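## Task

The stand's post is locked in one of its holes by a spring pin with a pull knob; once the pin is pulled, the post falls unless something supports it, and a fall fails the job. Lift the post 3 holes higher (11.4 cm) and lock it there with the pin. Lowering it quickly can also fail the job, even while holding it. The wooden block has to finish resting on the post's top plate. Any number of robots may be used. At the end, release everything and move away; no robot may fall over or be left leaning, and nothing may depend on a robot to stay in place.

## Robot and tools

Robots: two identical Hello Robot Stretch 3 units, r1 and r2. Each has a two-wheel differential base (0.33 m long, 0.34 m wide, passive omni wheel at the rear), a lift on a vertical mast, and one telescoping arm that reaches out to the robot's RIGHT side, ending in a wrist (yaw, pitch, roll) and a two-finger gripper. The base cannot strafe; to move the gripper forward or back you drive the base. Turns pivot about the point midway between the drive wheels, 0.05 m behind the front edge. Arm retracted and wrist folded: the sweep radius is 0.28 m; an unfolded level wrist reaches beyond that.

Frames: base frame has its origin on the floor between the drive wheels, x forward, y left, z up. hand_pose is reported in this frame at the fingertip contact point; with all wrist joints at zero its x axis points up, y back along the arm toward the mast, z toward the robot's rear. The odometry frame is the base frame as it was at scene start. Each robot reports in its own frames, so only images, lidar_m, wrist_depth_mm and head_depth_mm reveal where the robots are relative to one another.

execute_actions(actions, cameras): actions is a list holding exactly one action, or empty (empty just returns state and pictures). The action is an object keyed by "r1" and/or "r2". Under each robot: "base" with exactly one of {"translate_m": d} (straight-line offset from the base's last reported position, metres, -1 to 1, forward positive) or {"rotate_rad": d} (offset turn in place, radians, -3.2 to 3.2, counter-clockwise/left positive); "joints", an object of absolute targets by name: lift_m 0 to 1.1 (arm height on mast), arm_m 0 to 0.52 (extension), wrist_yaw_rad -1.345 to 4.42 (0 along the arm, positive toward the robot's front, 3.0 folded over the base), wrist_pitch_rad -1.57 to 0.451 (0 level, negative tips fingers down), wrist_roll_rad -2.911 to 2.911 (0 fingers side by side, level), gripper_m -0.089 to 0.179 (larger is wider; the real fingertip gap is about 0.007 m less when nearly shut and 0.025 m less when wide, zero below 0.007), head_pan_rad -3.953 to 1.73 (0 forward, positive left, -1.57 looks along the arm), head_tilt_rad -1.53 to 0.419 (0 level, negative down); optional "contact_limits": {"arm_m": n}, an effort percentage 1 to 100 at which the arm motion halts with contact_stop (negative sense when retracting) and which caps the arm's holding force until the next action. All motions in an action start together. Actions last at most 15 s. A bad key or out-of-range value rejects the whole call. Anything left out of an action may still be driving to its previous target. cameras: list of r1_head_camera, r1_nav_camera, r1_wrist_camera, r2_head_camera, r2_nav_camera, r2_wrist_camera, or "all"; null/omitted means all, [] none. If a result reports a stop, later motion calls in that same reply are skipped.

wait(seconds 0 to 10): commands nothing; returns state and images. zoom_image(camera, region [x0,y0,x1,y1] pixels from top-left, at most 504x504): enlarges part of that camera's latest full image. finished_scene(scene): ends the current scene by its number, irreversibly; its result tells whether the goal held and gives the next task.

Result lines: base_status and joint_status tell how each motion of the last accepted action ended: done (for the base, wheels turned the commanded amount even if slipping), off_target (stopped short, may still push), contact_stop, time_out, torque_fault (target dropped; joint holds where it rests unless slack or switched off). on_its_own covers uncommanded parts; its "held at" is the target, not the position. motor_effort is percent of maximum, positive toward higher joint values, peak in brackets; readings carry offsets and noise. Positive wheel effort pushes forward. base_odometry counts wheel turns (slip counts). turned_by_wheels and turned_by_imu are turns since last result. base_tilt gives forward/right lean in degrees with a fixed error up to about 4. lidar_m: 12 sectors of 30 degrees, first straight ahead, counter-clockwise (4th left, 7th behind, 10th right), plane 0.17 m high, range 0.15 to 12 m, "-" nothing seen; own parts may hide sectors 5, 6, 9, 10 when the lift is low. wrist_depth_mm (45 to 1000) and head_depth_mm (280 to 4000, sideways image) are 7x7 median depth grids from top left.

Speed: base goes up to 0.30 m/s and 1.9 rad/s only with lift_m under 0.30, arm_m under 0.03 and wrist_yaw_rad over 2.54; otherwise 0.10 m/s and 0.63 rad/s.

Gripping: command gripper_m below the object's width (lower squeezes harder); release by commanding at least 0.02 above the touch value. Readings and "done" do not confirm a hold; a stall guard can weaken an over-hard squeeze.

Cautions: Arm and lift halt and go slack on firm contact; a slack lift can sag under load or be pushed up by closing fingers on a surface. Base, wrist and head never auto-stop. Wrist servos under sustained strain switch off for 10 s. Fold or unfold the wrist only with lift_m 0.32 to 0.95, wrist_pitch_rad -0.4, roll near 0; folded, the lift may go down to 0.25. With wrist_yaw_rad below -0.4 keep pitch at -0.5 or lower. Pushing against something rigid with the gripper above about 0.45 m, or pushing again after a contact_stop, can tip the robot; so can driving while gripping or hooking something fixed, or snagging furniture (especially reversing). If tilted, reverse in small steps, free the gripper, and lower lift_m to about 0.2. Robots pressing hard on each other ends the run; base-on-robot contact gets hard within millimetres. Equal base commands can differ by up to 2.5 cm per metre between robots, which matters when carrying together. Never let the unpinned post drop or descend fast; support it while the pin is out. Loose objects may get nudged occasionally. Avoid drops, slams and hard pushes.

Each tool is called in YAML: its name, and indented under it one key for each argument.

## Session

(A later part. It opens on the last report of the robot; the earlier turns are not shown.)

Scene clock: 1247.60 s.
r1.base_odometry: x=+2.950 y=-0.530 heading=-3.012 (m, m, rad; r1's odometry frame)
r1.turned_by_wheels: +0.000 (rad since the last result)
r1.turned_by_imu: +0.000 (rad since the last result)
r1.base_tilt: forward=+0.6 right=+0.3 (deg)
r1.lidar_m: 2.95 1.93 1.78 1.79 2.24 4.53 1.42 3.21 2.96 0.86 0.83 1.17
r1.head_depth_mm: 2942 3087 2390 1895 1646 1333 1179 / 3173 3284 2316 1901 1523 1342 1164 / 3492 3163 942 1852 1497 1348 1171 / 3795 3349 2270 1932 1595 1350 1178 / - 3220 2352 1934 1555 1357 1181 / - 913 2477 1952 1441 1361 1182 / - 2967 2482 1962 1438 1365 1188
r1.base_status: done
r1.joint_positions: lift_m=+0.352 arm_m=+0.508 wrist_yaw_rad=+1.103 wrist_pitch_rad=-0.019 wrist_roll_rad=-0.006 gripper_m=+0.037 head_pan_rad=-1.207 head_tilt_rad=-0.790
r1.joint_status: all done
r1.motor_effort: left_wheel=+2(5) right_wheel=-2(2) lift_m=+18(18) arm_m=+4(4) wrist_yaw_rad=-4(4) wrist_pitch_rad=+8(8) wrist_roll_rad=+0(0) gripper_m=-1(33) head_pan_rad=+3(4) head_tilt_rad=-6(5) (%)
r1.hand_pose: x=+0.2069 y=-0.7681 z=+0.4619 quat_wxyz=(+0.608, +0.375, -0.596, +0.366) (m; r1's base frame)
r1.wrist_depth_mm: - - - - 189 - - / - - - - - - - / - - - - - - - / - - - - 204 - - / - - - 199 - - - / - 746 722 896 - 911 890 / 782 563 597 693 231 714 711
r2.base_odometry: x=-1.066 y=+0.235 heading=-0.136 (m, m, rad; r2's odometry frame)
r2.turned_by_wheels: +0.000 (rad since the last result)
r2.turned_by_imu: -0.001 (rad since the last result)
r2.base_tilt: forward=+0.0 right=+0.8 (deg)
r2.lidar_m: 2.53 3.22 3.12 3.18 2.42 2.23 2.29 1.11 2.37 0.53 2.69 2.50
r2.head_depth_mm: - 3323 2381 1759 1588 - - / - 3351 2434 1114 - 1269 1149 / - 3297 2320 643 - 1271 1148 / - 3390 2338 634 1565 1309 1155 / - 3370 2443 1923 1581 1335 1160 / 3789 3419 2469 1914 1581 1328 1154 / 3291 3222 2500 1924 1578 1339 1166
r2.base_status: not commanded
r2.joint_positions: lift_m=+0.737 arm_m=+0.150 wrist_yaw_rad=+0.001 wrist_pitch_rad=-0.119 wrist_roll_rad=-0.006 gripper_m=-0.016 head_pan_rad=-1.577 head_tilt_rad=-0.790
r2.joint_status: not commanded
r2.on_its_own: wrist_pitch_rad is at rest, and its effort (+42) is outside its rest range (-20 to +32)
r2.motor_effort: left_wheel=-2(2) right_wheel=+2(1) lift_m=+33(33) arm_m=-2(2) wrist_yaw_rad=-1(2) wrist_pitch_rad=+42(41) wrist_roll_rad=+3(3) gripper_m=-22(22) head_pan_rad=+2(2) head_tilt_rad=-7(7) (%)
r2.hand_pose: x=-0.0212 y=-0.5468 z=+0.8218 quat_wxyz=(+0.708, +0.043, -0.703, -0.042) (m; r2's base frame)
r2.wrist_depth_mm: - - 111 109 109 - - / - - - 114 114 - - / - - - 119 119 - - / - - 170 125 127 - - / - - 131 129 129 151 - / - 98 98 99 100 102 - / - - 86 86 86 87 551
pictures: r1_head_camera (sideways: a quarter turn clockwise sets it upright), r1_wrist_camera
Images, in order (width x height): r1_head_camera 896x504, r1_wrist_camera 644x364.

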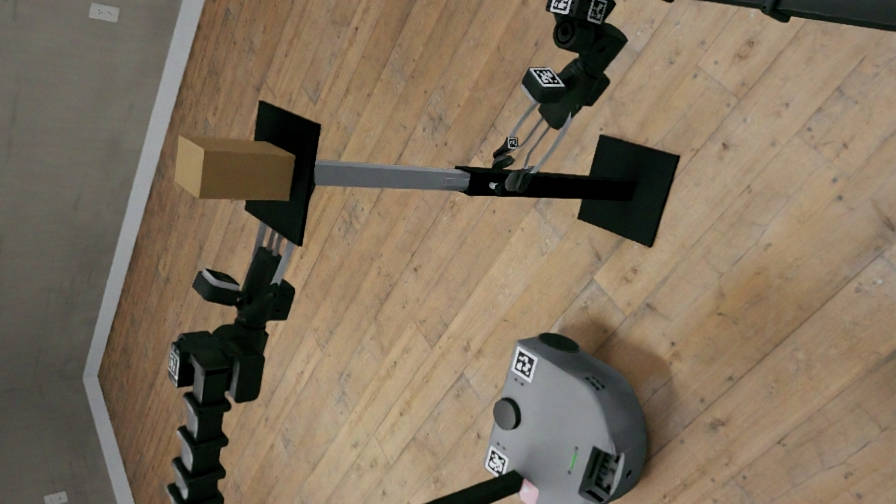

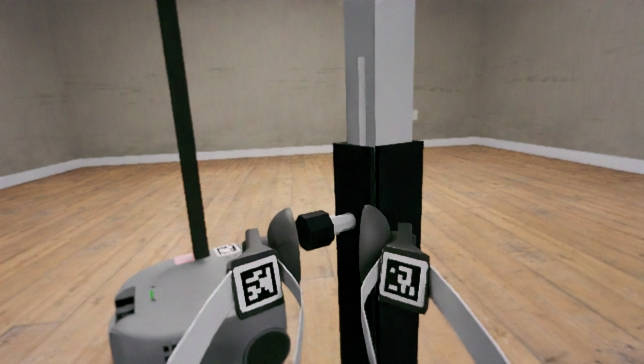

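execute_actions:
  actions:
    - {"r1": {"base": {"translate_m": 0.017}}}
  cameras: ["r1_wrist_camera", "r1_head_camera"]

zoom_image:
  camera: "r1_wrist_camera"
  region: [240, 130, 440, 290]

zoom_image:
  camera: "r1_head_camera"
  region: [440, 110, 600, 230]

Scene clock: 1275.57 s.
r1.base_odometry: x=+2.933 y=-0.533 heading=-3.012 (m, m, rad; r1's odometry frame)
r1.turned_by_wheels: +0.000 (rad since the last result)
r1.turned_by_imu: +0.000 (rad since the last result)
r1.base_tilt: forward=+0.6 right=+0.3 (deg)
r1.lidar_m: 2.93 1.92 1.77 1.79 2.22 4.55 1.43 3.23 2.97 0.83 0.83 1.16
r1.head_depth_mm: 2934 3094 2390 1897 1654 1337 1174 / 3182 3273 2253 1905 1523 1339 1170 / 3478 3298 942 1865 1529 1345 1169 / 3791 3347 2265 1923 1592 1352 1174 / - 3057 2374 1935 1546 1359 1182 / - 2963 2484 1953 1433 1364 1182 / - 2984 2500 1953 1445 1367 1184
r1.base_status: done
r1.joint_positions: lift_m=+0.352 arm_m=+0.508 wrist_yaw_rad=+1.103 wrist_pitch_rad=-0.019 wrist_roll_rad=-0.006 gripper_m=+0.037 head_pan_rad=-1.207 head_tilt_rad=-0.790
r1.joint_status: not commanded
r1.motor_effort: left_wheel=+2(5) right_wheel=-2(4) lift_m=+18(18) arm_m=+4(4) wrist_yaw_rad=-4(4) wrist_pitch_rad=+8(8) wrist_roll_rad=+0(0) gripper_m=+0(0) head_pan_rad=+4(3) head_tilt_rad=-5(5) (%)
r1.hand_pose: x=+0.2068 y=-0.7681 z=+0.4619 quat_wxyz=(+0.608, +0.375, -0.596, +0.366) (m; r1's base frame)
r1.wrist_depth_mm: - - - - 172 - - / - - - - 173 - - / - - - - 179 - - / - - - - 181 - - / - - - 184 196 - - / - 737 726 905 - 916 915 / 787 566 586 701 206 717 708
r2.base_odometry: x=-1.066 y=+0.235 heading=-0.136 (m, m, rad; r2's odometry frame)
r2.turned_by_wheels: +0.000 (rad since the last result)
r2.turned_by_imu: -0.001 (rad since the last result)
r2.base_tilt: forward=+0.0 right=+0.8 (deg)
r2.lidar_m: 2.52 3.21 3.11 3.17 2.43 2.23 2.29 1.10 2.37 0.53 2.67 2.49
r2.head_depth_mm: - 3303 2423 1808 1577 - - / - 3359 2416 1086 - 1270 1145 / - 3346 2322 643 - 1273 1150 / - 3336 2352 636 1561 1298 1157 / - 3381 2449 1903 1568 1330 1151 / 3717 3487 2478 1922 1570 1342 1155 / 3269 3309 2484 1943 1577 1335 1163
r2.base_status: not commanded
r2.joint_positions: lift_m=+0.737 arm_m=+0.150 wrist_yaw_rad=+0.001 wrist_pitch_rad=-0.119 wrist_roll_rad=-0.006 gripper_m=-0.016 head_pan_rad=-1.577 head_tilt_rad=-0.790
r2.joint_status: not commanded
r2.on_its_own: wrist_pitch_rad is at rest, and its effort (+42) is outside its rest range (-20 to +32)
r2.motor_effort: left_wheel=-2(2) right_wheel=+2(1) lift_m=+33(33) arm_m=-2(2) wrist_yaw_rad=-2(1) wrist_pitch_rad=+42(41) wrist_roll_rad=+3(3) gripper_m=-22(21) head_pan_rad=+2(2) head_tilt_rad=-7(6) (%)
r2.hand_pose: x=-0.0212 y=-0.5468 z=+0.8218 quat_wxyz=(+0.708, +0.043, -0.703, -0.042) (m; r2's base frame)
r2.wrist_depth_mm: - - 111 109 110 - - / - - - 114 114 - - / - - - 120 119 - - / - - 170 125 127 - - / - - 131 129 129 150 - / - 98 98 99 100 102 - / - - 86 86 86 87 522
pictures: r1_head_camera (sideways: a quarter turn clockwise sets it upright), r1_wrist_camera
Images, in order (width x height): r1_head_camera 896x504, r1_wrist_camera 644x364.

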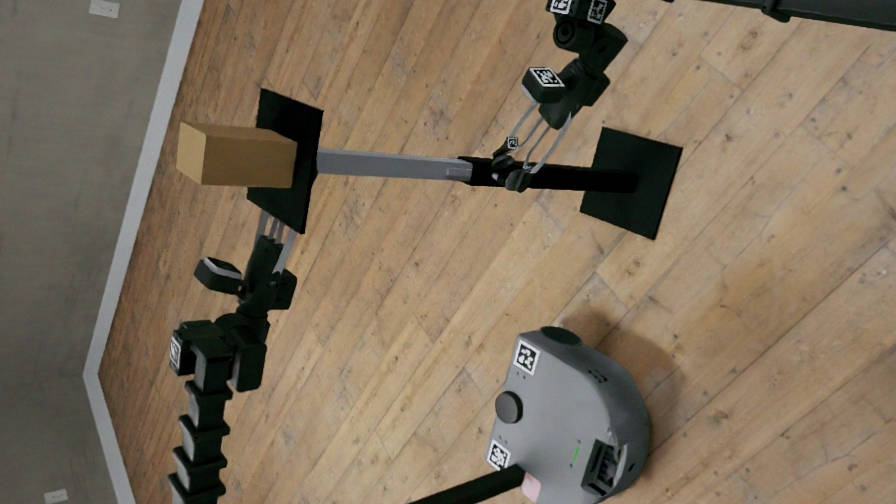

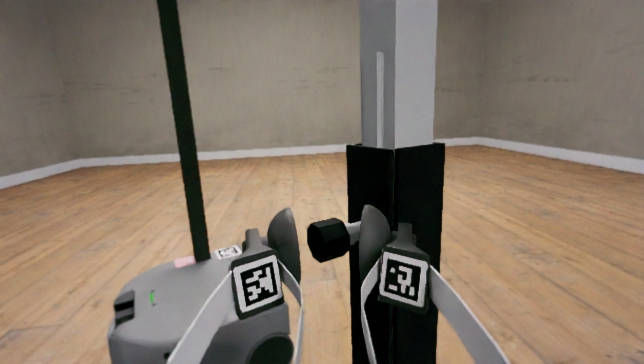

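Region (240, 130, 440, 290) of r1_wrist_camera's 644x364 image, scaled by 2.520; it fills the top 403 rows of this view, and the rest is white.

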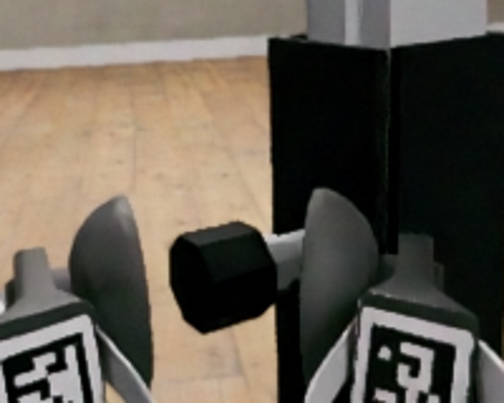

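Region (440, 110, 600, 230) of r1_head_camera's 896x504 image, scaled by 3.150, with more detail than that image has; it fills the top 378 rows of this view, and the rest is white.

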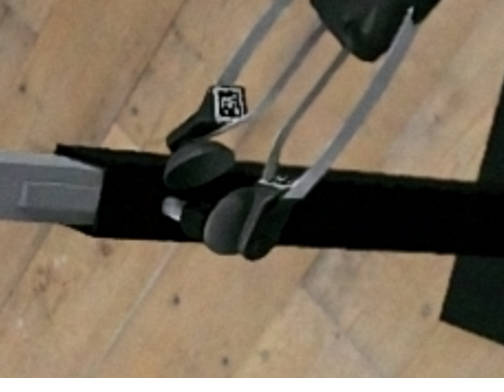

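execute_actions:
  actions:
    - {"r1": {"joints": {"gripper_m": -0.01}}}
  cameras: ["r1_wrist_camera", "r1_head_camera"]

zoom_image:
  camera: "r1_wrist_camera"
  region: [240, 130, 440, 290]

zoom_image:
  camera: "r1_head_camera"
  region: [440, 110, 600, 230]

Scene clock: 1305.77 s.
r1.base_odometry: x=+2.933 y=-0.533 heading=-3.012 (m, m, rad; r1's odometry frame)
r1.turned_by_wheels: +0.000 (rad since the last result)
r1.turned_by_imu: -0.001 (rad since the last result)
r1.base_tilt: forward=+0.6 right=+0.3 (deg)
r1.lidar_m: 2.95 1.91 1.78 1.79 2.23 4.54 1.44 3.24 2.97 0.83 0.83 1.16
r1.head_depth_mm: 2929 3114 2403 1896 1652 1338 1173 / 3149 3291 2255 1904 1532 1341 1168 / 3472 3339 940 1867 1511 1343 1168 / 3794 3330 2279 1917 1594 1352 1177 / - 3047 2366 1937 1550 1359 1180 / - 2931 2488 1965 1443 1363 1182 / - 2987 2510 1946 1446 1371 1180
r1.base_status: not commanded
r1.joint_positions: lift_m=+0.352 arm_m=+0.508 wrist_yaw_rad=+1.100 wrist_pitch_rad=-0.019 wrist_roll_rad=-0.006 gripper_m=-0.010 head_pan_rad=-1.207 head_tilt_rad=-0.790
r1.joint_status: all done
r1.motor_effort: left_wheel=-3(3) right_wheel=+7(6) lift_m=+18(18) arm_m=+4(4) wrist_yaw_rad=-1(4) wrist_pitch_rad=+8(8) wrist_roll_rad=+0(0) gripper_m=-8(83) head_pan_rad=+4(4) head_tilt_rad=-6(6) (%)
r1.hand_pose: x=+0.2066 y=-0.7687 z=+0.4618 quat_wxyz=(+0.609, +0.375, -0.597, +0.365) (m; r1's base frame)
r1.wrist_depth_mm: - - - - 172 - - / - - - - 175 - - / - - - - 180 - - / - - - - 182 - - / - - - - 194 - - / - 737 698 858 852 922 907 / 795 557 579 699 204 729 695
r2.base_odometry: x=-1.066 y=+0.235 heading=-0.136 (m, m, rad; r2's odometry frame)
r2.turned_by_wheels: +0.000 (rad since the last result)
r2.turned_by_imu: -0.001 (rad since the last result)
r2.base_tilt: forward=+0.0 right=+0.8 (deg)
r2.lidar_m: 2.53 3.20 3.12 3.16 2.43 2.23 2.29 1.10 2.37 0.53 2.67 2.50
r2.head_depth_mm: - 3312 2402 1842 1576 - - / - 3278 2402 1093 - 1264 1146 / - 3355 2308 642 - 1263 1144 / - 3360 2350 637 1562 1294 1148 / - 3385 2440 1899 1565 1330 1153 / 3751 3466 2483 1934 1579 1344 1160 / 3325 3265 2478 1924 1581 1343 1160
r2.base_status: not commanded
r2.joint_positions: lift_m=+0.737 arm_m=+0.150 wrist_yaw_rad=+0.001 wrist_pitch_rad=-0.119 wrist_roll_rad=-0.006 gripper_m=-0.016 head_pan_rad=-1.577 head_tilt_rad=-0.790
r2.joint_status: not commanded
r2.on_its_own: wrist_pitch_rad is at rest, and its effort (+41) is outside its rest range (-20 to +32)
r2.motor_effort: left_wheel=-2(2) right_wheel=+1(1) lift_m=+33(33) arm_m=-2(2) wrist_yaw_rad=-1(1) wrist_pitch_rad=+41(41) wrist_roll_rad=+3(3) gripper_m=-22(22) head_pan_rad=+3(2) head_tilt_rad=-6(6) (%)
r2.hand_pose: x=-0.0212 y=-0.5468 z=+0.8218 quat_wxyz=(+0.708, +0.043, -0.703, -0.042) (m; r2's base frame)
r2.wrist_depth_mm: - - 111 109 109 - - / - - - 114 114 - - / - - - 120 119 - - / - - 171 125 126 - - / - - 131 129 130 150 - / - 97 98 99 100 102 - / - - 86 86 86 87 520
pictures: r1_head_camera (sideways: a quarter turn clockwise sets it upright), r1_wrist_camera
Images, in order (width x height): r1_head_camera 896x504, r1_wrist_camera 644x364.

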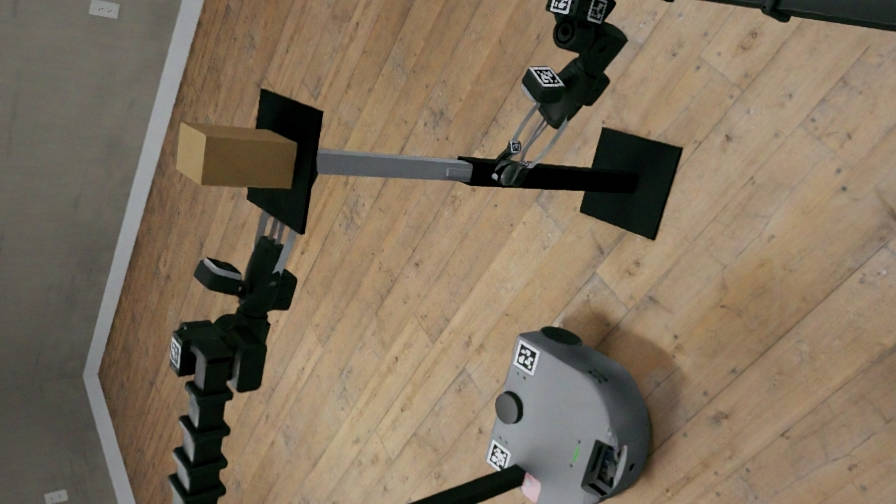

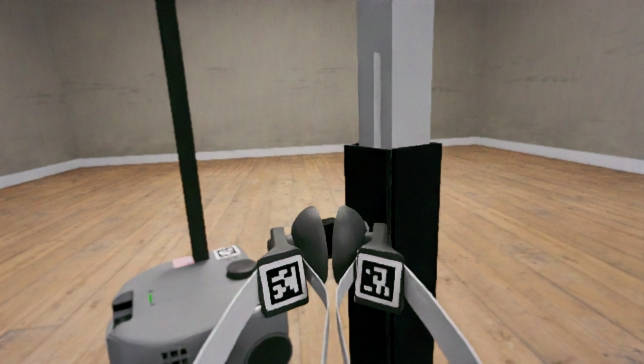

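Region (240, 130, 440, 290) of r1_wrist_camera's 644x364 image, scaled by 2.520; it fills the top 403 rows of this view, and the rest is white.

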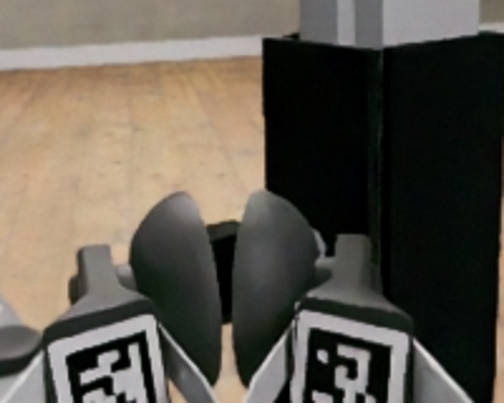

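Region (440, 110, 600, 230) of r1_head_camera's 896x504 image, scaled by 3.150, with more detail than that image has; it fills the top 378 rows of this view, and the rest is white.

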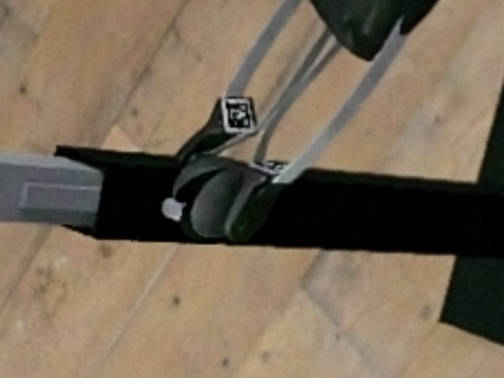

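execute_actions:
  actions:
    - {"r1": {"joints": {"arm_m": 0.502}}}
  cameras: ["r1_wrist_camera", "r1_head_camera"]

zoom_image:
  camera: "r1_wrist_camera"
  region: [240, 130, 440, 290]

zoom_image:
  camera: "r1_head_camera"
  region: [440, 110, 600, 230]

Scene clock: 1385.80 s.
r1.base_odometry: x=+2.933 y=-0.533 heading=-3.012 (m, m, rad; r1's odometry frame)
r1.turned_by_wheels: +0.000 (rad since the last result)
r1.turned_by_imu: +0.000 (rad since the last result)
r1.base_tilt: forward=+0.5 right=+0.3 (deg)
r1.lidar_m: 2.94 1.91 1.77 1.79 2.23 4.55 1.44 3.23 2.97 0.83 0.83 1.16
r1.head_depth_mm: 2921 3122 2376 1897 1637 1339 1170 / 3197 3266 2223 1913 1535 1343 1164 / 3488 3329 943 1866 1515 1346 1169 / 3799 3350 2288 1924 1593 1350 1180 / - 3040 2362 1943 1546 1360 1182 / - 2932 2475 1942 1440 1365 1185 / - 2969 2500 1967 1446 1365 1181
r1.base_status: not commanded
r1.joint_positions: lift_m=+0.352 arm_m=+0.502 wrist_yaw_rad=+1.090 wrist_pitch_rad=-0.019 wrist_roll_rad=-0.006 gripper_m=-0.010 head_pan_rad=-1.207 head_tilt_rad=-0.790
r1.joint_status: all done
r1.motor_effort: left_wheel=-1(3) right_wheel=+2(7) lift_m=+18(18) arm_m=-4(4) wrist_yaw_rad=+12(13) wrist_pitch_rad=+8(9) wrist_roll_rad=+0(0) gripper_m=-8(9) head_pan_rad=+4(3) head_tilt_rad=-6(6) (%)
r1.hand_pose: x=+0.2053 y=-0.7657 z=+0.4618 quat_wxyz=(+0.610, +0.371, -0.599, +0.362) (m; r1's base frame)
r1.wrist_depth_mm: - - - - 174 - - / - - - - 177 - - / - - - - 185 - - / - - - - 185 - - / - - - - 194 - - / - 752 699 819 898 896 882 / 772 557 584 707 207 708 704
r2.base_odometry: x=-1.066 y=+0.235 heading=-0.136 (m, m, rad; r2's odometry frame)
r2.turned_by_wheels: +0.000 (rad since the last result)
r2.turned_by_imu: -0.001 (rad since the last result)
r2.base_tilt: forward=+0.0 right=+0.8 (deg)
r2.lidar_m: 2.52 3.21 3.12 3.17 2.42 2.23 2.28 1.10 2.37 0.53 2.68 2.49
r2.head_depth_mm: - 3301 2414 1824 1573 - - / - 3370 2410 1093 - 1259 1145 / - 3368 2333 643 - 1261 1149 / - 3483 2369 634 1563 1306 1151 / - 3468 2445 1919 1567 1337 1158 / 3716 3457 2472 1917 1572 1341 1158 / 3292 3315 2511 1921 1587 1341 1162
r2.base_status: not commanded
r2.joint_positions: lift_m=+0.737 arm_m=+0.150 wrist_yaw_rad=+0.001 wrist_pitch_rad=-0.119 wrist_roll_rad=-0.006 gripper_m=-0.016 head_pan_rad=-1.577 head_tilt_rad=-0.790
r2.joint_status: not commanded
r2.on_its_own: wrist_pitch_rad is at rest, and its effort (+41) is outside its rest range (-20 to +32)
r2.motor_effort: left_wheel=-2(2) right_wheel=+1(1) lift_m=+33(33) arm_m=-2(2) wrist_yaw_rad=-1(2) wrist_pitch_rad=+41(41) wrist_roll_rad=+3(3) gripper_m=-21(22) head_pan_rad=+2(2) head_tilt_rad=-6(6) (%)
r2.hand_pose: x=-0.0212 y=-0.5468 z=+0.8218 quat_wxyz=(+0.708, +0.043, -0.703, -0.042) (m; r2's base frame)
r2.wrist_depth_mm: - - 112 109 109 - - / - - - 114 114 - - / - - - 119 119 - - / - - 171 125 127 - - / - - 131 129 129 151 - / - 98 98 99 100 101 - / - - 86 86 86 87 522
pictures: r1_head_camera (sideways: a quarter turn clockwise sets it upright), r1_wrist_camera
Images, in order (width x height): r1_head_camera 896x504, r1_wrist_camera 644x364.

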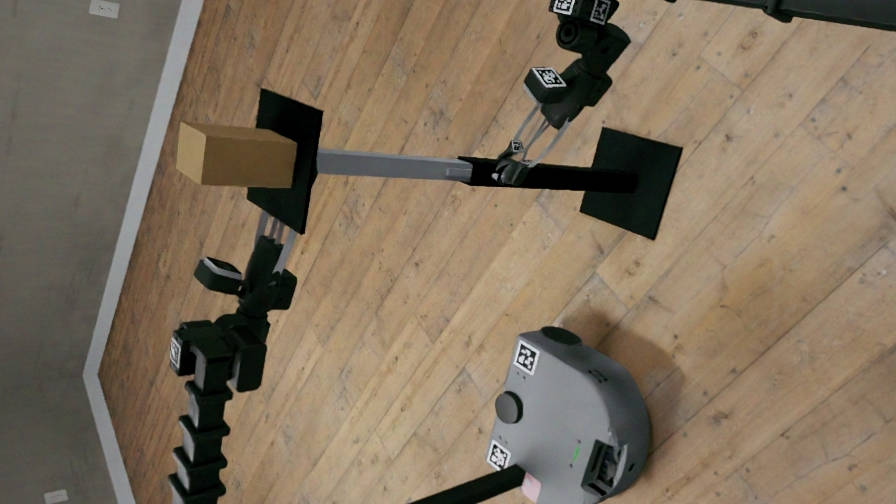

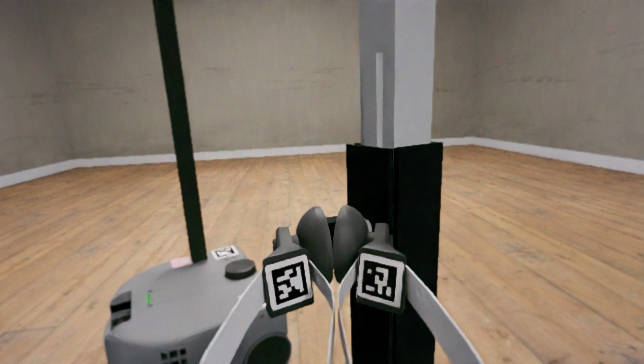

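Region (240, 130, 440, 290) of r1_wrist_camera's 644x364 image, scaled by 2.520; it fills the top 403 rows of this view, and the rest is white.

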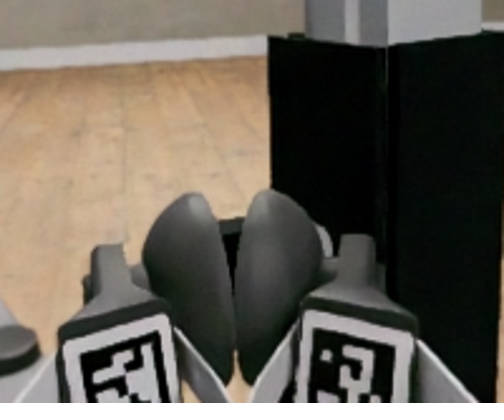

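Region (440, 110, 600, 230) of r1_head_camera's 896x504 image, scaled by 3.150, with more detail than that image has; it fills the top 378 rows of this view, and the rest is white.

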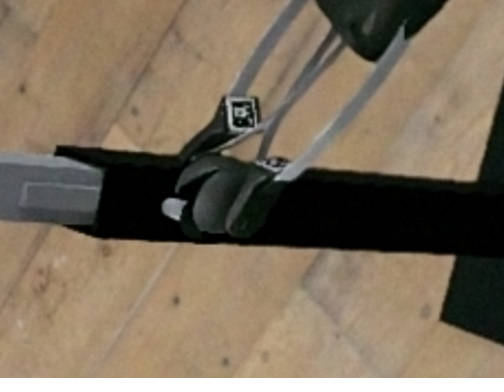

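execute_actions:
  actions:
    - {"r1": {"base": {"translate_m": -0.03}, "joints": {"gripper_m": 0.05}}}
  cameras: []

execute_actions:
  actions:
    - {"r1": {"joints": {"wrist_roll_rad": 1.571, "wrist_yaw_rad": 1.05, "arm_m": 0.506}}}
  cameras: ["r1_wrist_camera", "r1_head_camera"]

Scene clock: 1481.53 s.
r1.base_odometry: x=+2.963 y=-0.529 heading=-3.012 (m, m, rad; r1's odometry frame)
r1.turned_by_wheels: +0.000 (rad since the last result)
r1.turned_by_imu: +0.000 (rad since the last result)
r1.base_tilt: forward=+0.6 right=+0.2 (deg)
r1.lidar_m: 2.96 1.94 1.79 1.80 2.25 4.51 1.40 3.20 2.96 2.98 0.84 1.14
r1.head_depth_mm: 2926 3105 2410 1910 1638 1336 1175 / 3168 3269 2325 1910 1536 1342 1169 / 3459 869 955 1795 1515 1349 1169 / 3790 3362 2271 1915 1592 1352 1173 / - 3214 2357 1936 1563 1358 1181 / - 915 2477 1954 1461 1362 1183 / - 3117 2514 1952 1432 1365 1187
r1.base_status: done
r1.joint_positions: lift_m=+0.352 arm_m=+0.502 wrist_yaw_rad=+1.097 wrist_pitch_rad=-0.019 wrist_roll_rad=-0.006 gripper_m=+0.050 head_pan_rad=-1.207 head_tilt_rad=-0.790
r1.joint_status: all done
r1.motor_effort: left_wheel=+2(3) right_wheel=-2(6) lift_m=+19(18) arm_m=-3(4) wrist_yaw_rad=+4(13) wrist_pitch_rad=+8(9) wrist_roll_rad=+0(0) gripper_m=+0(79) head_pan_rad=+3(3) head_tilt_rad=-5(5) (%)
r1.hand_pose: x=+0.2062 y=-0.7640 z=+0.4618 quat_wxyz=(+0.609, +0.374, -0.598, +0.364) (m; r1's base frame)
r1.wrist_depth_mm: - - - - - - - / - - - - - - - / - - - - - - - / - - - - - - - / - - - 219 - - - / - 723 703 655 - 874 882 / 780 584 608 669 670 710 711
r2.base_odometry: x=-1.066 y=+0.235 heading=-0.136 (m, m, rad; r2's odometry frame)
r2.turned_by_wheels: +0.000 (rad since the last result)
r2.turned_by_imu: -0.001 (rad since the last result)
r2.base_tilt: forward=+0.0 right=+0.8 (deg)
r2.lidar_m: 2.53 3.21 3.13 3.17 2.42 2.24 2.29 1.12 2.37 0.53 2.67 2.50
r2.head_depth_mm: - 3306 2378 1826 1589 - - / - 3305 2421 1113 - 1264 1143 / - 3312 2332 642 - 1264 1149 / - 3363 2337 636 1553 1308 1143 / - 3416 2452 1940 1589 1331 1156 / 3774 3423 2460 1935 1574 1334 1156 / 3240 3276 2479 1926 1581 1344 1168
r2.base_status: not commanded
r2.joint_positions: lift_m=+0.737 arm_m=+0.150 wrist_yaw_rad=+0.001 wrist_pitch_rad=-0.119 wrist_roll_rad=-0.006 gripper_m=-0.016 head_pan_rad=-1.577 head_tilt_rad=-0.790
r2.joint_status: not commanded
r2.on_its_own: wrist_pitch_rad is at rest, and its effort (+41) is outside its rest range (-20 to +32)
r2.motor_effort: left_wheel=-2(2) right_wheel=+1(1) lift_m=+33(33) arm_m=-2(2) wrist_yaw_rad=-2(2) wrist_pitch_rad=+41(42) wrist_roll_rad=+4(3) gripper_m=-21(21) head_pan_rad=+2(2) head_tilt_rad=-6(7) (%)
r2.hand_pose: x=-0.0212 y=-0.5468 z=+0.8218 quat_wxyz=(+0.708, +0.043, -0.703, -0.042) (m; r2's base frame)
r2.wrist_depth_mm: - - 111 109 109 - - / - - - 114 114 - - / - - - 119 120 - - / - - 171 125 126 - - / - - 131 129 129 151 - / - 98 98 99 100 102 577 / - - 86 86 86 87 -
pictures: none
No camera images: the call's "cameras" was empty. Leave "cameras" out to get every camera's image.

Scene clock: 1483.00 s.
r1.base_odometry: x=+2.963 y=-0.529 heading=-3.012 (m, m, rad; r1's odometry frame)
r1.turned_by_wheels: +0.000 (rad since the last result)
r1.turned_by_imu: +0.000 (rad since the last result)
r1.base_tilt: forward=+0.7 right=+0.2 (deg)
r1.lidar_m: 2.96 1.93 1.79 1.80 2.24 4.51 1.40 3.22 2.96 2.99 0.84 1.14
r1.head_depth_mm: 2925 3078 2400 1891 1617 1336 1175 / 3151 3276 2327 1922 1539 1344 1168 / 3453 869 955 1818 1498 1345 1172 / 3803 3352 2282 1938 1594 1356 1174 / - 3202 2375 1929 1562 1356 1185 / - 912 2499 1937 1462 1363 1182 / - 3114 2516 1956 1437 1363 1189
r1.base_status: not commanded
r1.joint_positions: lift_m=+0.352 arm_m=+0.506 wrist_yaw_rad=+1.053 wrist_pitch_rad=-0.019 wrist_roll_rad=+1.567 gripper_m=+0.050 head_pan_rad=-1.207 head_tilt_rad=-0.790
r1.joint_status: all done
r1.motor_effort: left_wheel=+2(1) right_wheel=-2(2) lift_m=+18(18) arm_m=+4(5) wrist_yaw_rad=-4(5) wrist_pitch_rad=+8(8) wrist_roll_rad=+3(3) gripper_m=+0(0) head_pan_rad=+4(4) head_tilt_rad=-5(5) (%)
r1.hand_pose: x=+0.2008 y=-0.7773 z=+0.4616 quat_wxyz=(+0.007, +0.502, -0.865, -0.008) (m; r1's base frame)
r1.wrist_depth_mm: - - - - - 720 498 / - - - - - 714 502 / - - - - - 686 472 / 217 217 212 211 210 214 214 / 377 - - 235 719 597 521 / 449 - - - - 562 531 / 594 752 - - - 544 534
r2.base_odometry: x=-1.066 y=+0.235 heading=-0.136 (m, m, rad; r2's odometry frame)
r2.turned_by_wheels: +0.000 (rad since the last result)
r2.turned_by_imu: +0.000 (rad since the last result)
r2.base_tilt: forward=+0.0 right=+0.8 (deg)
r2.lidar_m: 2.53 3.21 3.12 3.16 2.43 2.23 2.28 1.12 2.37 0.53 2.68 2.49
r2.head_depth_mm: - 3322 2409 1809 1587 - - / - 3357 2398 1111 - 1260 1145 / - 3373 2325 643 - 1266 1149 / - 3407 2311 636 1567 1289 1156 / - 3420 2461 1904 1573 1327 1152 / 3785 3444 2468 1939 1580 1334 1164 / 3259 3242 2504 1937 1579 1341 1168
r2.base_status: not commanded
r2.joint_positions: lift_m=+0.737 arm_m=+0.150 wrist_yaw_rad=+0.001 wrist_pitch_rad=-0.119 wrist_roll_rad=-0.006 gripper_m=-0.016 head_pan_rad=-1.577 head_tilt_rad=-0.790
r2.joint_status: not commanded
r2.on_its_own: wrist_pitch_rad is at rest, and its effort (+41) is outside its rest range (-20 to +32)
r2.motor_effort: left_wheel=-2(2) right_wheel=+2(1) lift_m=+33(33) arm_m=-2(3) wrist_yaw_rad=-2(2) wrist_pitch_rad=+41(41) wrist_roll_rad=+3(3) gripper_m=-22(21) head_pan_rad=+2(2) head_tilt_rad=-6(6) (%)
r2.hand_pose: x=-0.0212 y=-0.5468 z=+0.8218 quat_wxyz=(+0.708, +0.043, -0.703, -0.042) (m; r2's base frame)
r2.wrist_depth_mm: - - 112 109 109 - - / - - - 114 114 - - / - - - 120 119 - - / - - 170 125 127 - - / - - 131 129 129 151 - / - 98 99 100 100 102 580 / - - 86 86 86 87 -
pictures: r1_head_camera (sideways: a quarter turn clockwise sets it upright), r1_wrist_camera
Images, in order (width x height): r1_head_camera 896x504, r1_wrist_camera 644x364.

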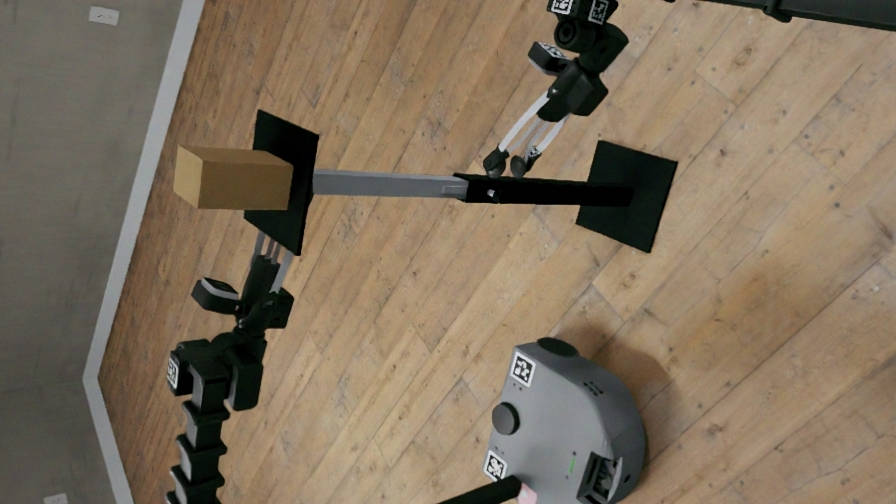

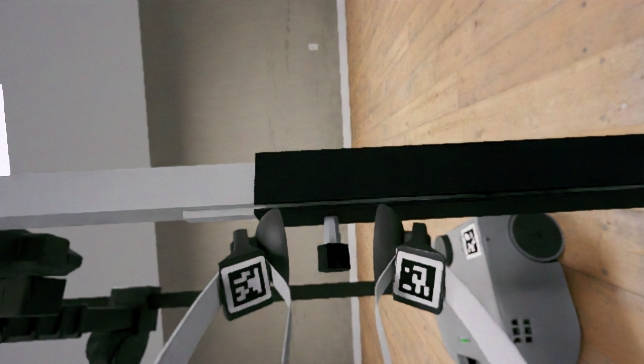

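zoom_image:
  camera: "r1_wrist_camera"
  region: [240, 140, 440, 300]

Region (240, 140, 440, 300) of r1_wrist_camera's 644x364 image, scaled by 2.520; it fills the top 403 rows of this view, and the rest is white.

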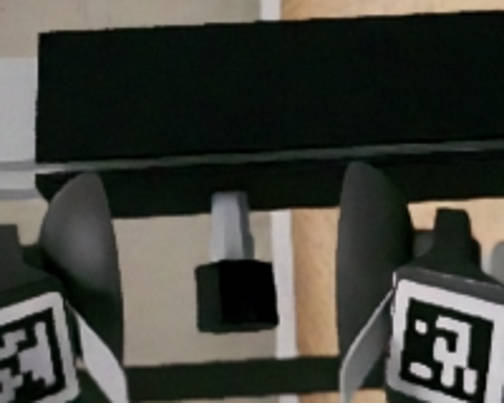

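execute_actions:
  actions:
    - {"r1": {"base": {"translate_m": 0.044}, "joints": {"arm_m": 0.503}}}
  cameras: ["r1_wrist_camera", "r1_head_camera"]

zoom_image:
  camera: "r1_wrist_camera"
  region: [240, 140, 440, 300]

Scene clock: 1538.40 s.
r1.base_odometry: x=+2.919 y=-0.534 heading=-3.012 (m, m, rad; r1's odometry frame)
r1.turned_by_wheels: +0.000 (rad since the last result)
r1.turned_by_imu: +0.000 (rad since the last result)
r1.base_tilt: forward=+0.7 right=+0.3 (deg)
r1.lidar_m: 2.93 1.91 1.77 1.78 2.23 4.56 1.45 3.23 2.98 0.83 0.84 1.15
r1.head_depth_mm: 2950 3107 2397 1900 1623 1336 1173 / 3205 3322 2154 1906 1537 1339 1168 / 3470 3315 955 1806 1495 1346 1172 / 3797 3356 2272 1913 1588 1352 1176 / - 3056 2364 1940 1525 1362 1181 / - 3089 2476 1941 1424 1357 1188 / - 2996 2494 1893 1440 1372 1187
r1.base_status: done
r1.joint_positions: lift_m=+0.352 arm_m=+0.503 wrist_yaw_rad=+1.053 wrist_pitch_rad=-0.019 wrist_roll_rad=+1.567 gripper_m=+0.050 head_pan_rad=-1.207 head_tilt_rad=-0.790
r1.joint_status: all done
r1.motor_effort: left_wheel=+2(5) right_wheel=-2(2) lift_m=+18(18) arm_m=-3(3) wrist_yaw_rad=-4(3) wrist_pitch_rad=+8(8) wrist_roll_rad=+2(3) gripper_m=+0(0) head_pan_rad=+4(3) head_tilt_rad=-6(6) (%)
r1.hand_pose: x=+0.2008 y=-0.7749 z=+0.4616 quat_wxyz=(+0.007, +0.502, -0.865, -0.008) (m; r1's base frame)
r1.wrist_depth_mm: - - - - - 735 503 / - - - - - 726 511 / - - 178 173 175 175 174 / 172 173 172 167 174 177 185 / - - - - - 559 513 / 745 814 - - - 538 509 / 611 715 - - - 499 492
r2.base_odometry: x=-1.066 y=+0.235 heading=-0.136 (m, m, rad; r2's odometry frame)
r2.turned_by_wheels: +0.000 (rad since the last result)
r2.turned_by_imu: -0.001 (rad since the last result)
r2.base_tilt: forward=+0.1 right=+0.8 (deg)
r2.lidar_m: 2.53 3.21 3.11 3.18 2.42 2.23 2.28 1.09 2.37 0.53 2.68 2.49
r2.head_depth_mm: - 3278 2378 1830 1583 - - / - 3375 2400 1079 - 1261 1147 / - 3413 2311 643 - 1266 1153 / - 3374 2347 636 1569 1303 1151 / - 3367 2455 1915 1568 1328 1160 / 3744 3409 2478 1925 1574 1336 1163 / 3277 3283 2479 1914 1571 1339 1160
r2.base_status: not commanded
r2.joint_positions: lift_m=+0.737 arm_m=+0.150 wrist_yaw_rad=+0.001 wrist_pitch_rad=-0.119 wrist_roll_rad=-0.006 gripper_m=-0.016 head_pan_rad=-1.577 head_tilt_rad=-0.790
r2.joint_status: not commanded
r2.on_its_own: wrist_pitch_rad is at rest, and its effort (+41) is outside its rest range (-20 to +32)
r2.motor_effort: left_wheel=-2(2) right_wheel=+2(1) lift_m=+33(33) arm_m=-1(2) wrist_yaw_rad=-2(2) wrist_pitch_rad=+41(42) wrist_roll_rad=+3(3) gripper_m=-22(22) head_pan_rad=+2(2) head_tilt_rad=-6(7) (%)
r2.hand_pose: x=-0.0212 y=-0.5468 z=+0.8218 quat_wxyz=(+0.708, +0.043, -0.703, -0.042) (m; r2's base frame)
r2.wrist_depth_mm: - - 111 110 109 - - / - - - 114 114 - - / - - - 120 119 - - / - - 171 126 126 - - / - - 131 129 129 151 - / - 98 99 99 101 101 - / - - 86 86 86 87 506
pictures: r1_head_camera (sideways: a quarter turn clockwise sets it upright), r1_wrist_camera
Images, in order (width x height): r1_head_camera 896x504, r1_wrist_camera 644x364.

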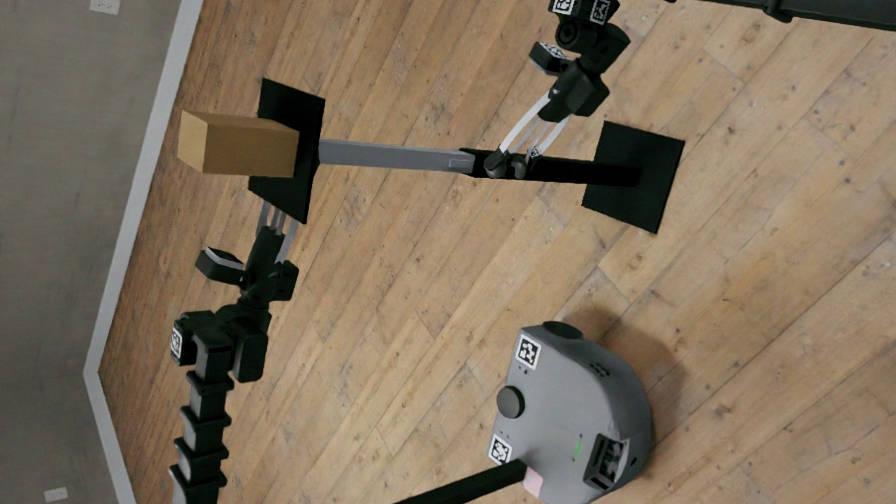

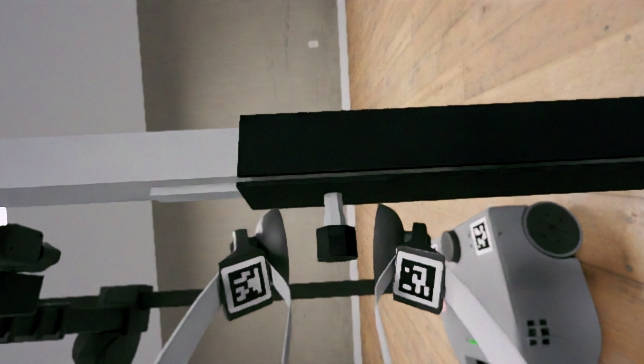

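Region (240, 140, 440, 300) of r1_wrist_camera's 644x364 image, scaled by 2.520; it fills the top 403 rows of this view, and the rest is white.

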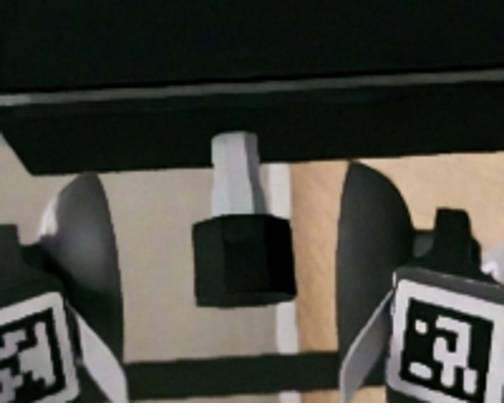

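zoom_image:
  camera: "r1_head_camera"
  region: [440, 100, 600, 220]

Region (440, 100, 600, 220) of r1_head_camera's 896x504 image, scaled by 3.150, with more detail than that image has; it fills the top 378 rows of this view, and the rest is white.

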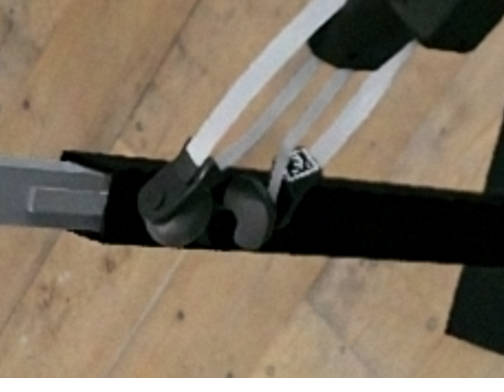

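execute_actions:
  actions:
    - {"r1": {"base": {"translate_m": 0.010}}}
  cameras: ["r1_wrist_camera", "r1_head_camera"]

zoom_image:
  camera: "r1_wrist_camera"
  region: [240, 140, 440, 300]

zoom_image:
  camera: "r1_head_camera"
  region: [440, 100, 600, 220]

Scene clock: 1568.03 s.
r1.base_odometry: x=+2.909 y=-0.536 heading=-3.012 (m, m, rad; r1's odometry frame)
r1.turned_by_wheels: +0.000 (rad since the last result)
r1.turned_by_imu: +0.000 (rad since the last result)
r1.base_tilt: forward=+0.6 right=+0.3 (deg)
r1.lidar_m: 2.94 1.91 1.76 1.78 2.22 4.56 1.46 3.23 2.97 0.82 0.83 1.14
r1.head_depth_mm: 2946 3110 2380 1893 1626 1341 1175 / 3201 3159 922 1903 1533 1341 1168 / 3498 3335 956 1854 1537 1351 1175 / 3821 3352 2266 1922 1591 1355 1175 / - 928 2348 1936 1527 1356 1181 / - 3111 2476 1954 1405 1367 1184 / - 3099 2505 1896 1441 1368 1189
r1.base_status: done
r1.joint_positions: lift_m=+0.352 arm_m=+0.503 wrist_yaw_rad=+1.053 wrist_pitch_rad=-0.019 wrist_roll_rad=+1.567 gripper_m=+0.050 head_pan_rad=-1.207 head_tilt_rad=-0.790
r1.joint_status: not commanded
r1.motor_effort: left_wheel=+2(6) right_wheel=-2(2) lift_m=+18(18) arm_m=-3(3) wrist_yaw_rad=-4(3) wrist_pitch_rad=+8(8) wrist_roll_rad=+2(2) gripper_m=+0(0) head_pan_rad=+4(4) head_tilt_rad=-6(6) (%)
r1.hand_pose: x=+0.2008 y=-0.7749 z=+0.4616 quat_wxyz=(+0.007, +0.502, -0.865, -0.008) (m; r1's base frame)
r1.wrist_depth_mm: - - - - - 726 504 / - - - - - 686 490 / - 169 166 162 163 163 163 / 169 166 167 162 167 175 184 / - - - - - 549 527 / 737 - - - - 522 497 / 622 712 - - - 487 487
r2.base_odometry: x=-1.066 y=+0.235 heading=-0.136 (m, m, rad; r2's odometry frame)
r2.turned_by_wheels: +0.000 (rad since the last result)
r2.turned_by_imu: -0.001 (rad since the last result)
r2.base_tilt: forward=+0.0 right=+0.8 (deg)
r2.lidar_m: 2.53 3.22 3.12 3.17 2.42 2.24 2.29 1.08 2.38 0.53 2.68 2.50
r2.head_depth_mm: - 3287 2402 1759 1585 - - / - 3364 2432 1079 - 1271 1148 / - 3369 2329 642 - 1261 1150 / - 3394 2350 636 1575 1297 1157 / - 3449 2461 1909 1576 1333 1153 / 3744 3441 2445 1919 1576 1339 1164 / 3246 3283 2485 1941 1587 1336 1164
r2.base_status: not commanded
r2.joint_positions: lift_m=+0.737 arm_m=+0.150 wrist_yaw_rad=+0.001 wrist_pitch_rad=-0.119 wrist_roll_rad=-0.006 gripper_m=-0.016 head_pan_rad=-1.577 head_tilt_rad=-0.790
r2.joint_status: not commanded
r2.on_its_own: wrist_pitch_rad is at rest, and its effort (+41) is outside its rest range (-20 to +32)
r2.motor_effort: left_wheel=-2(2) right_wheel=+2(1) lift_m=+33(33) arm_m=-1(2) wrist_yaw_rad=-2(1) wrist_pitch_rad=+41(41) wrist_roll_rad=+3(3) gripper_m=-21(22) head_pan_rad=+2(2) head_tilt_rad=-7(7) (%)
r2.hand_pose: x=-0.0212 y=-0.5468 z=+0.8218 quat_wxyz=(+0.708, +0.043, -0.703, -0.042) (m; r2's base frame)
r2.wrist_depth_mm: - - 111 109 109 - - / - - - 114 114 - - / - - - 120 119 - - / - - 170 125 126 - - / - - 131 129 129 150 - / - 98 98 99 100 102 - / - - 86 86 86 87 494
pictures: r1_head_camera (sideways: a quarter turn clockwise sets it upright), r1_wrist_camera
Images, in order (width x height): r1_head_camera 896x504, r1_wrist_camera 644x364.

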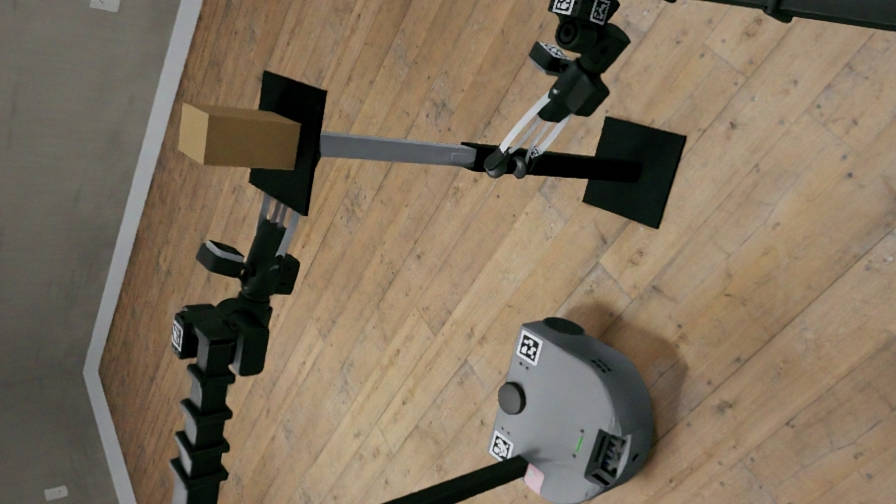

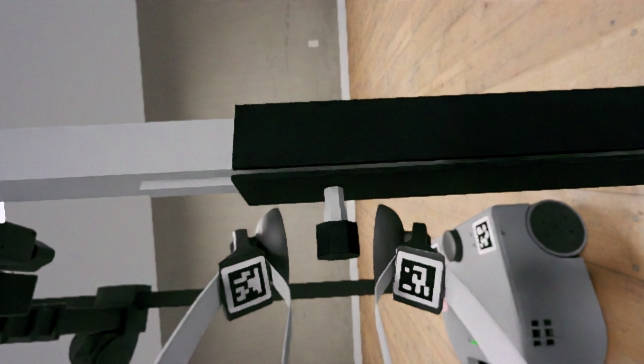

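Region (240, 140, 440, 300) of r1_wrist_camera's 644x364 image, scaled by 2.520; it fills the top 403 rows of this view, and the rest is white.

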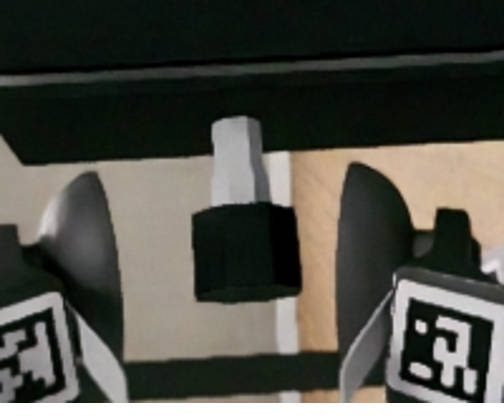

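Region (440, 100, 600, 220) of r1_head_camera's 896x504 image, scaled by 3.150, with more detail than that image has; it fills the top 378 rows of this view, and the rest is white.

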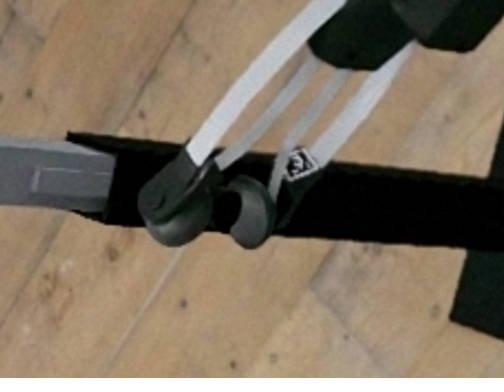

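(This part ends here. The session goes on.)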